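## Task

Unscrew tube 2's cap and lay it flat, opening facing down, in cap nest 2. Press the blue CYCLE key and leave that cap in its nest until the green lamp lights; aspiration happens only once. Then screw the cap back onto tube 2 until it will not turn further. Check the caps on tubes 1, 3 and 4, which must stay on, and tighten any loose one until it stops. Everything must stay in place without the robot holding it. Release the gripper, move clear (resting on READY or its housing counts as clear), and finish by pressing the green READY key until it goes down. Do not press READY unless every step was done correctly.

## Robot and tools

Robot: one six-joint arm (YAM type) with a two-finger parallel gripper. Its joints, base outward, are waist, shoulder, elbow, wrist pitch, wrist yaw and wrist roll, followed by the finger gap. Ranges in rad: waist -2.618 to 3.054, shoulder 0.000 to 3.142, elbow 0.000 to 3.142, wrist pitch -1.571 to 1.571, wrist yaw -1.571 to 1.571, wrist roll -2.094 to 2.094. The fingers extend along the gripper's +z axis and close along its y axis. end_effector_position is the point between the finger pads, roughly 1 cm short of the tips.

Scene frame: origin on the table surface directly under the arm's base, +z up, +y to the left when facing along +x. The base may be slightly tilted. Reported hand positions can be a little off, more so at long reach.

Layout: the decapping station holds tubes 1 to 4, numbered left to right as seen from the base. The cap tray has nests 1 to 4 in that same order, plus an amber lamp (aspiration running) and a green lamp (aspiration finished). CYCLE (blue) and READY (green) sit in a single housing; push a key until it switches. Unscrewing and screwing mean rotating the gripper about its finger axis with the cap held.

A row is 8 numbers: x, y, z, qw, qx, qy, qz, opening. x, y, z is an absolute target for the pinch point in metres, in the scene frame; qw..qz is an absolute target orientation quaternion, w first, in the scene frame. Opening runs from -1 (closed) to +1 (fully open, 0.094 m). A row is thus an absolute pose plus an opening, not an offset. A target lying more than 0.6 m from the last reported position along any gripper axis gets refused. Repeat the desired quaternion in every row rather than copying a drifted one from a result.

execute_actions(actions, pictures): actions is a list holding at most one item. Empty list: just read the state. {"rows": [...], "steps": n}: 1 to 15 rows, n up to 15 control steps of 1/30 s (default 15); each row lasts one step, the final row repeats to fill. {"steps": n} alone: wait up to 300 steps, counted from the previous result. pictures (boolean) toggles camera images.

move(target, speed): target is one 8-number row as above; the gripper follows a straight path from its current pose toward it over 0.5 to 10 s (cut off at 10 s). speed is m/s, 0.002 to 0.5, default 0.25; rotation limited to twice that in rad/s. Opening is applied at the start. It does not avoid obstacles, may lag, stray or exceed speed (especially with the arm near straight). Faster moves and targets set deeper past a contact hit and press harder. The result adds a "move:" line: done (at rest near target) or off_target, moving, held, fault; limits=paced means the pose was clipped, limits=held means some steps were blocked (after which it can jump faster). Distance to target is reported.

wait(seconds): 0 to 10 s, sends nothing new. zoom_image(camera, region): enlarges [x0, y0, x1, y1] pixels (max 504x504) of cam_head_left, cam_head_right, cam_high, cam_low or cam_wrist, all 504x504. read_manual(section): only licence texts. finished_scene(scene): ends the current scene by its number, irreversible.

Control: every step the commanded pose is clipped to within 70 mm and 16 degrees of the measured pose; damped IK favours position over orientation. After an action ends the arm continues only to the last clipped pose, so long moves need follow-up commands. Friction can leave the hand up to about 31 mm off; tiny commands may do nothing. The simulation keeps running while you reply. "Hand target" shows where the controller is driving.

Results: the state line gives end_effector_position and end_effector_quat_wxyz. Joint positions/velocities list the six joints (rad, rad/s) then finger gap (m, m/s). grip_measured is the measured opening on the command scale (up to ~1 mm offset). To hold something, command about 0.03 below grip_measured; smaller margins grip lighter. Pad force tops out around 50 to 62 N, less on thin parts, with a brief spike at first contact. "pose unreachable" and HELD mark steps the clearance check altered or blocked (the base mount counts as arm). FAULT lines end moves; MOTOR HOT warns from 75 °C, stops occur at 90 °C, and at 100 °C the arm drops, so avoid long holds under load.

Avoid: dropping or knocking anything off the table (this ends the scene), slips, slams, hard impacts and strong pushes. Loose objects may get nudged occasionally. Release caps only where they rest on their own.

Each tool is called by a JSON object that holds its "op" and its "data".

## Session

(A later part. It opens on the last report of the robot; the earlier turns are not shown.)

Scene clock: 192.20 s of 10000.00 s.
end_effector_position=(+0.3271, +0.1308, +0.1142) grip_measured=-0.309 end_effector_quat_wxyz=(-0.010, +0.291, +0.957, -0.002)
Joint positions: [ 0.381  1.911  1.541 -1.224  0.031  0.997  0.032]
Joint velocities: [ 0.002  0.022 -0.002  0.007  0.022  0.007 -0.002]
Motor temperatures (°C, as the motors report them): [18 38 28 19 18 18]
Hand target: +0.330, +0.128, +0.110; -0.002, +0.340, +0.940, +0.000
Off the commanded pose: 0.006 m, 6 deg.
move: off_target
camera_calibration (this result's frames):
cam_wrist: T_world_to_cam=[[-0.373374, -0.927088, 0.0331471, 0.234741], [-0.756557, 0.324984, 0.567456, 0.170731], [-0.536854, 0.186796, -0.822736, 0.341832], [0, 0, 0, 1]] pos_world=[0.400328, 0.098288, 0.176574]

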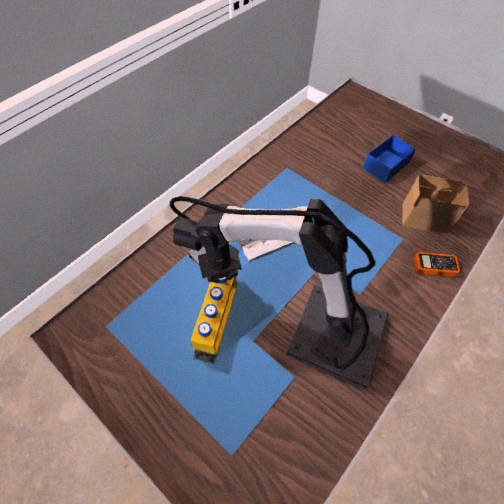

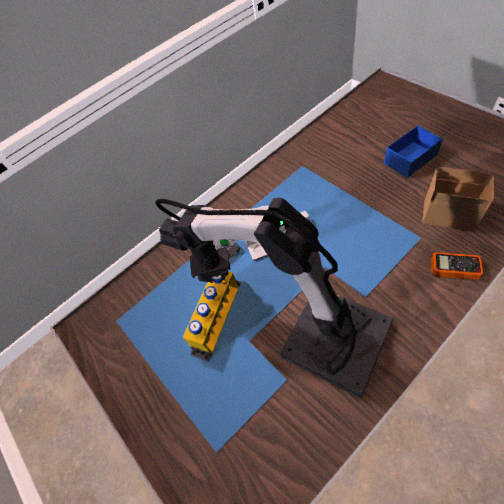

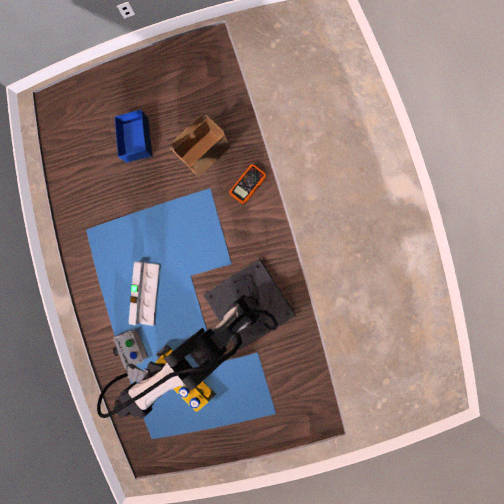

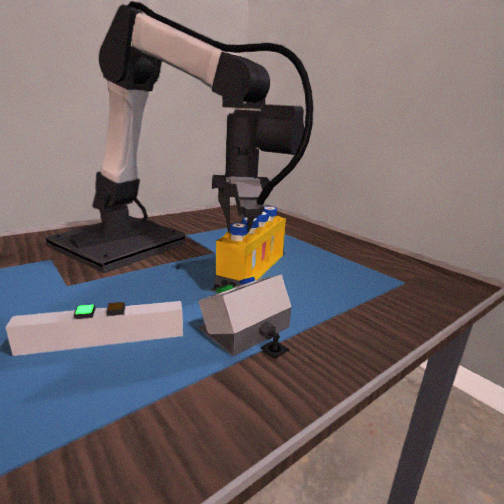

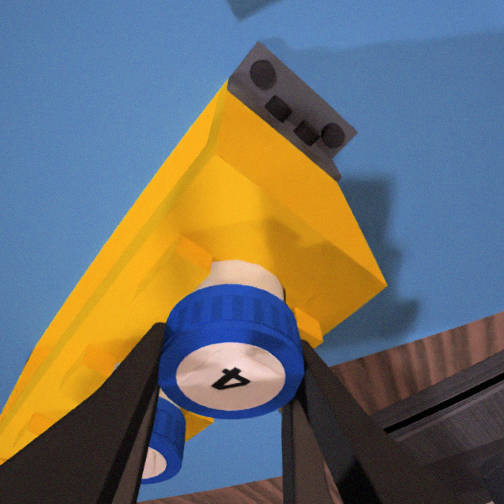

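{"op": "execute_actions", "data": {"actions": [{"rows":[[0.327,0.131,0.1142,0,0.291,0.957,0,0.1]],"steps":8}], "pictures": false}}

{"op": "move", "data": {"target": [0.33,0.13,0.165,0,0.291,0.957,0,0.1]}}

{"op": "move", "data": {"target": [0.4395,0.0267,0.14,0,0.05,0.999,0,-1]}}

{"op": "move", "data": {"target": [0.4395,0.0267,0.085,0,0.05,0.999,0,-1], "speed": 0.15}}

Scene clock: 193.23 s of 10000.00 s.
end_effector_position=(+0.3264, +0.1306, +0.1125) grip_measured=+0.098 end_effector_quat_wxyz=(-0.010, +0.290, +0.957, -0.003)
Joint positions: [ 0.381  1.909  1.533 -1.218  0.032  0.996  0.052]
Joint velocities: [-0.002  0.007 -0.012 -0.037 -0.095 -0.022  0.   ]
Motor temperatures (°C, as the motors report them): [18 38 28 19 18 18]
Hand target: +0.327, +0.131, +0.114; -0.000, +0.291, +0.957, -0.000
Off the commanded pose: 0.002 m, 1 deg.
Steps of this call (steps 1 to 23: nothing new was sent; steps 24 to 31: all 8 steps of this action). Readings (end_effector_position):
24: (+0.3273, +0.1310, +0.1144)
25: (+0.3273, +0.1310, +0.1140)
27: (+0.3267, +0.1307, +0.1129)
31: the state above

Scene clock: 194.47 s of 10000.00 s.
end_effector_position=(+0.3305, +0.1303, +0.1578) grip_measured=+0.098 end_effector_quat_wxyz=(-0.007, +0.291, +0.957, -0.001)
Joint positions: [ 0.381  1.909  1.713 -1.391  0.032  0.996  0.052]
Joint velocities: [-0.007 -0.007 -0.012 -0.007 -0.037 -0.037  0.   ]
Motor temperatures (°C, as the motors report them): [18 38 29 19 18 18]
Hand target: +0.331, +0.130, +0.165; +0.000, +0.291, +0.957, +0.000
Off the commanded pose: 0.007 m, 1 deg.
move: done
camera_calibration (this result's frames):
cam_wrist: T_world_to_cam=[[-0.372362, -0.927615, 0.029604, 0.234338], [-0.760411, 0.323221, 0.563296, 0.150835], [-0.532091, 0.187239, -0.825724, 0.37848], [0, 0, 0, 1]] pos_world=[0.403341, 0.0977564, 0.220618]

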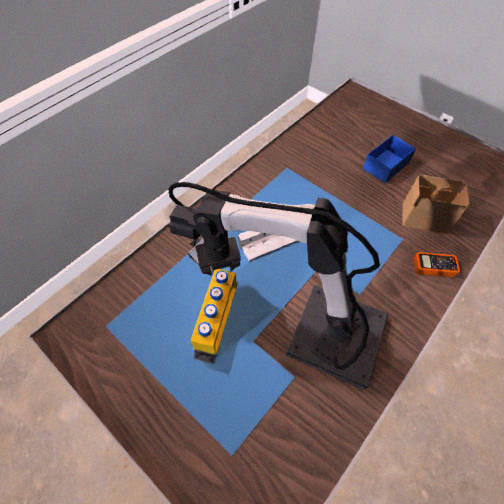

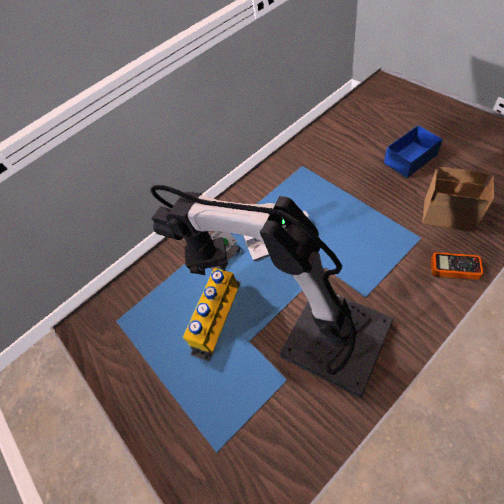

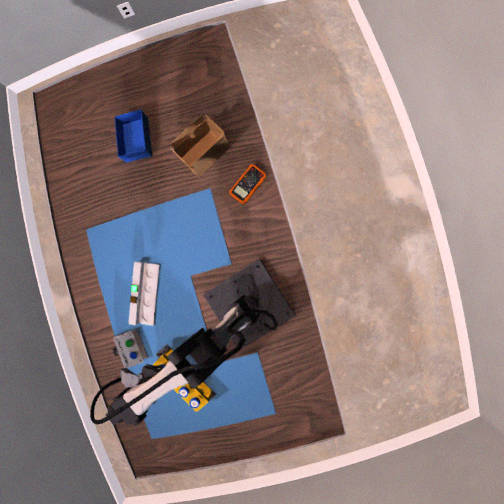

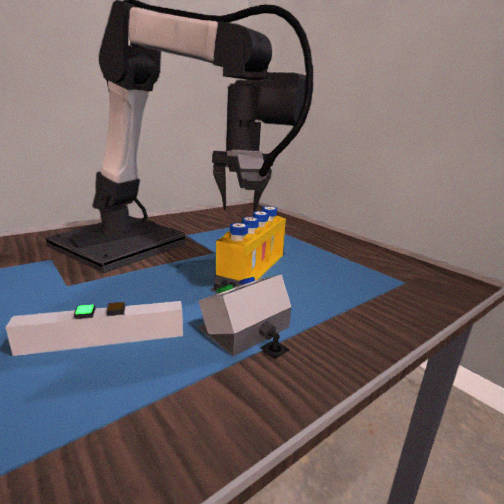

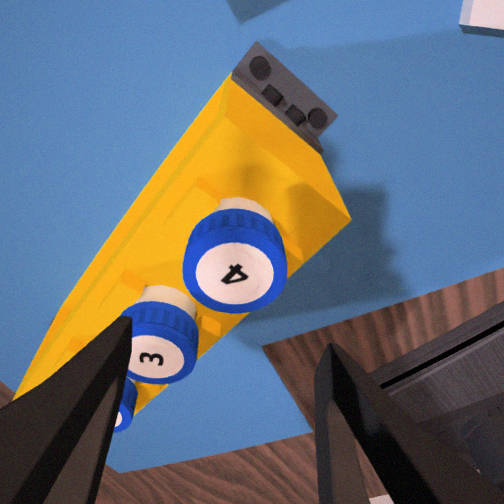

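Scene clock: 196.13 s of 10000.00 s.
end_effector_position=(+0.4402, +0.0274, +0.1400) grip_measured=-0.990 end_effector_quat_wxyz=(+0.005, +0.056, +0.998, +0.004)
Joint positions: [ 0.061  2.255  2.187 -1.484  0.034  0.198  0.   ]
Joint velocities: [-0.002  0.012  0.007  0.022 -0.022 -0.007  0.   ]
Motor temperatures (°C, as the motors report them): [18 38 29 19 18 18]
Hand target: +0.441, +0.027, +0.139; +0.001, +0.050, +0.999, +0.002
Off the commanded pose: 0.001 m, 1 deg.
move: done
camera_calibration (this result's frames):
cam_wrist: T_world_to_cam=[[0.094029, -0.995347, 0.0210634, -0.0219241], [-0.836788, -0.067552, 0.543344, 0.324678], [-0.539392, -0.0687157, -0.839246, 0.453516], [0, 0, 0, 1]] pos_world=[0.518371, 0.0312742, 0.204661]

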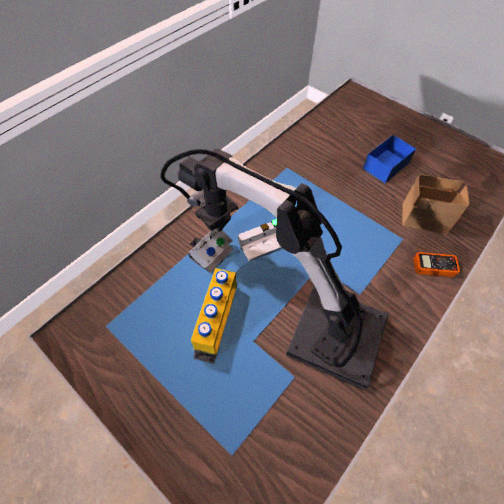

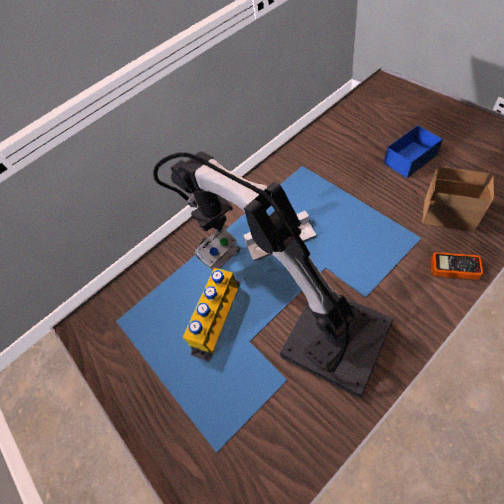

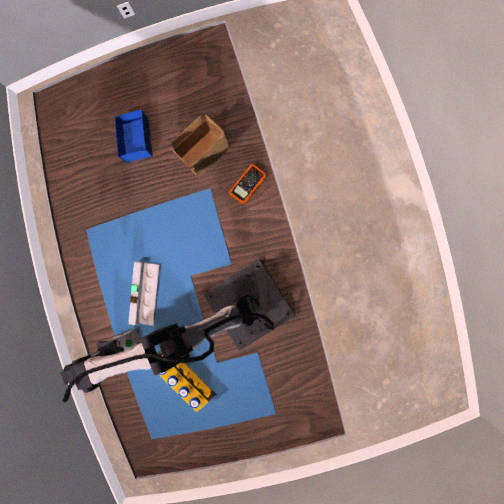

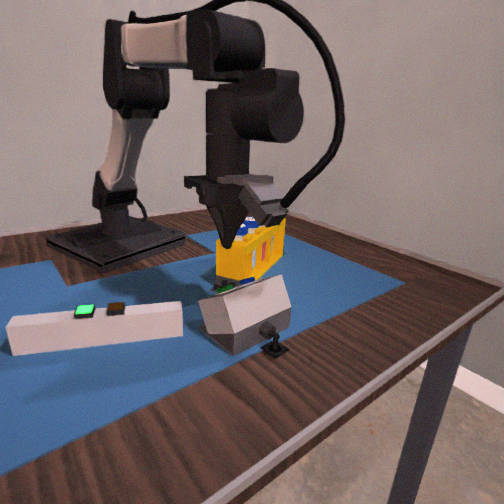

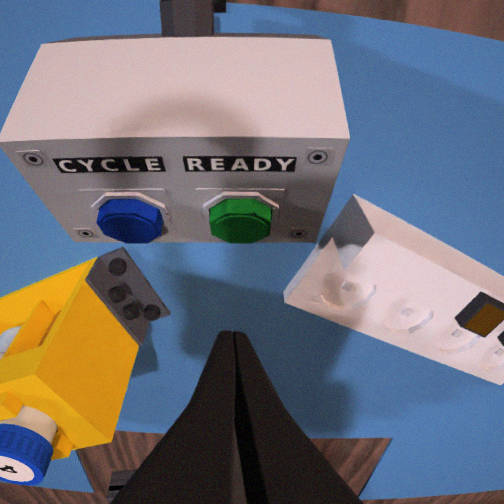

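Scene clock: 197.17 s of 10000.00 s.
end_effector_position=(+0.4373, +0.0294, +0.0853) grip_measured=-0.990 end_effector_quat_wxyz=(-0.006, +0.053, +0.999, +0.002)
Joint positions: [ 0.061  2.253  1.965 -1.286  0.034  0.192  0.   ]
Joint velocities: [ 0.017 -0.002  0.007 -0.007  0.007 -0.022  0.001]
Motor temperatures (°C, as the motors report them): [18 38 29 19 18 18]
Hand target: +0.438, +0.027, +0.085; +0.000, +0.050, +0.999, -0.000
Off the commanded pose: 0.003 m, 1 deg.
move: done
camera_calibration (this result's frames):
cam_wrist: T_world_to_cam=[[0.101366, -0.994632, 0.020799, -0.0217902], [-0.824791, -0.0723298, 0.560793, 0.345464], [-0.556278, -0.074, -0.827695, 0.41277], [0, 0, 0, 1]] pos_world=[0.516759, 0.0338591, 0.148367]

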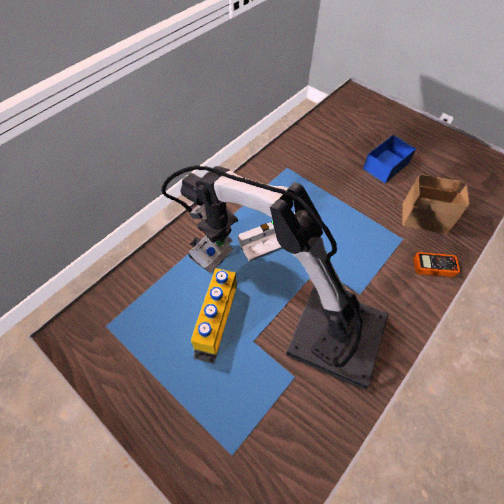

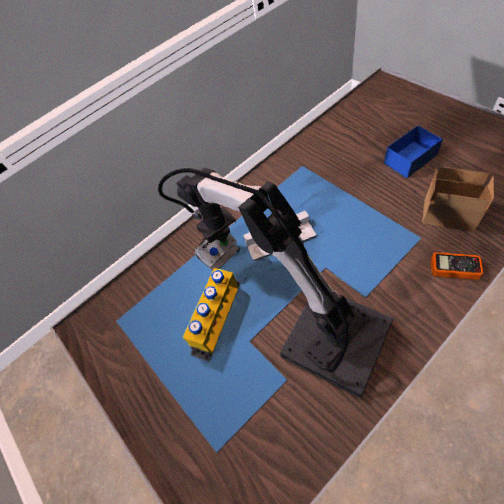

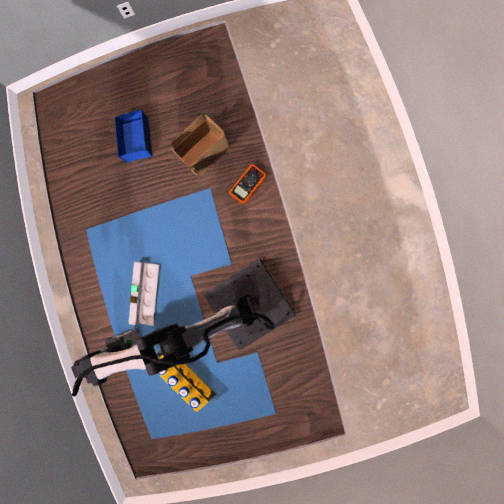

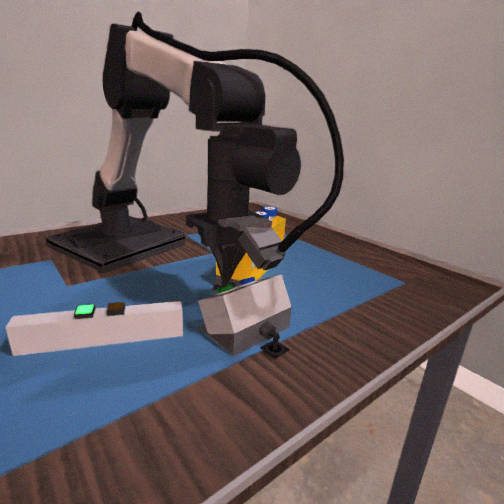

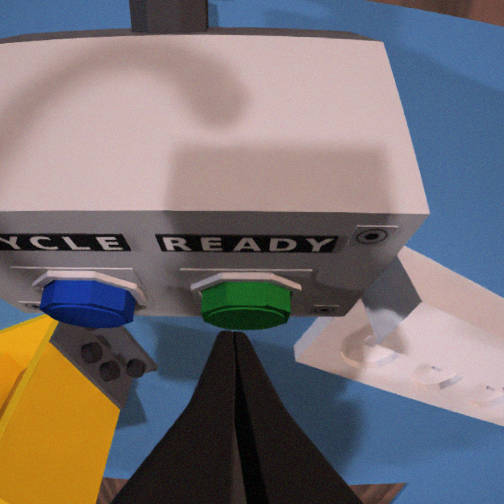

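{"op": "move", "data": {"target": [0.442,0.025,0.045,0,0.05,0.999,0,-1], "speed": 0.03}}

Scene clock: 198.40 s of 10000.00 s.
end_effector_position=(+0.4342, +0.0296, +0.0732) grip_measured=-0.990 end_effector_quat_wxyz=(-0.010, +0.052, +0.999, +0.002)
Joint positions: [ 0.061  2.253  1.916 -1.246  0.034  0.191  0.   ]
Joint velocities: [-0.012  0.002 -0.002 -0.007 -0.066 -0.022 -0.   ]
Motor temperatures (°C, as the motors report them): [18 39 29 19 18 18]
move: unfinished (the scene ended)
camera_calibration (this result's frames):
cam_wrist: T_world_to_cam=[[0.103007, -0.994466, 0.0206393, -0.0217135], [-0.819972, -0.0731507, 0.567711, 0.347179], [-0.563059, -0.075402, -0.822969, 0.40367], [0, 0, 0, 1]] pos_world=[0.514204, 0.0342405, 0.135559]
The task's run has ended: the event that ends the task has happened.

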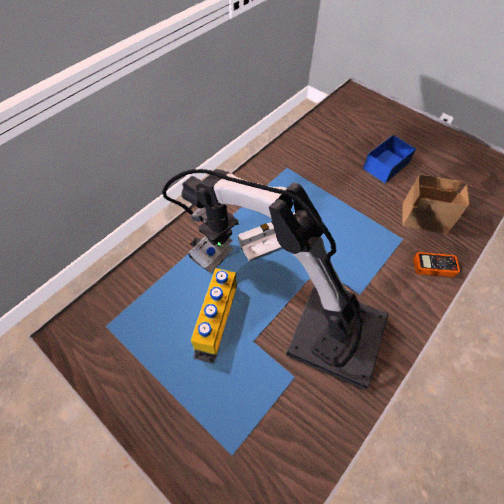

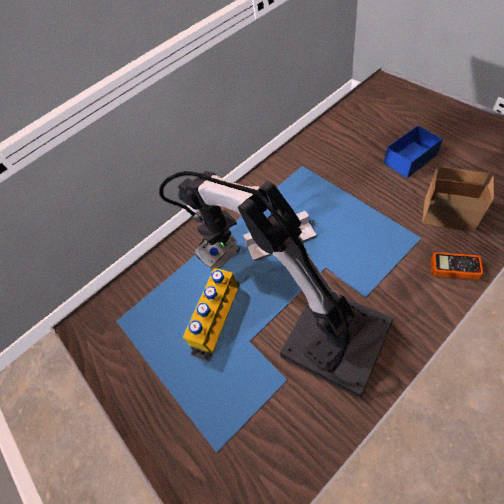

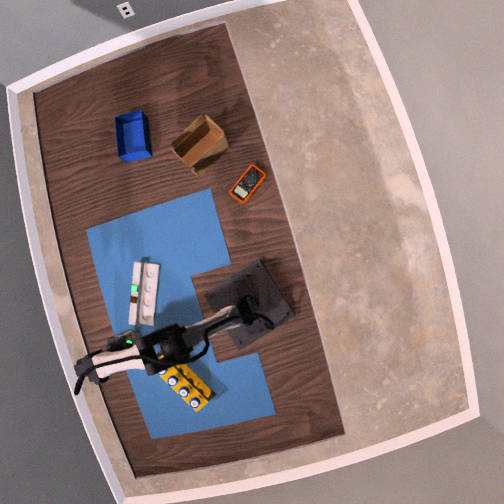

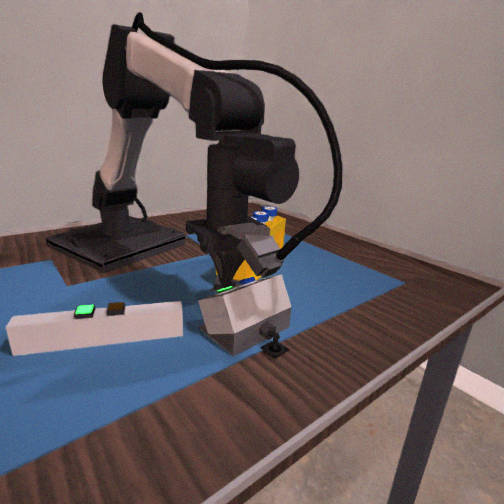

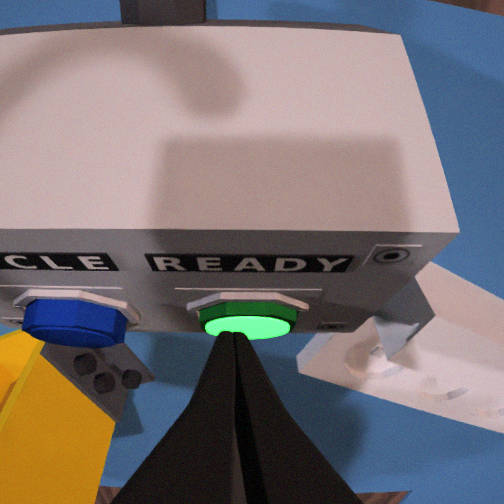

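{"op": "finished_scene", "data": {"scene": 2}}

The scene is finished: the task was done.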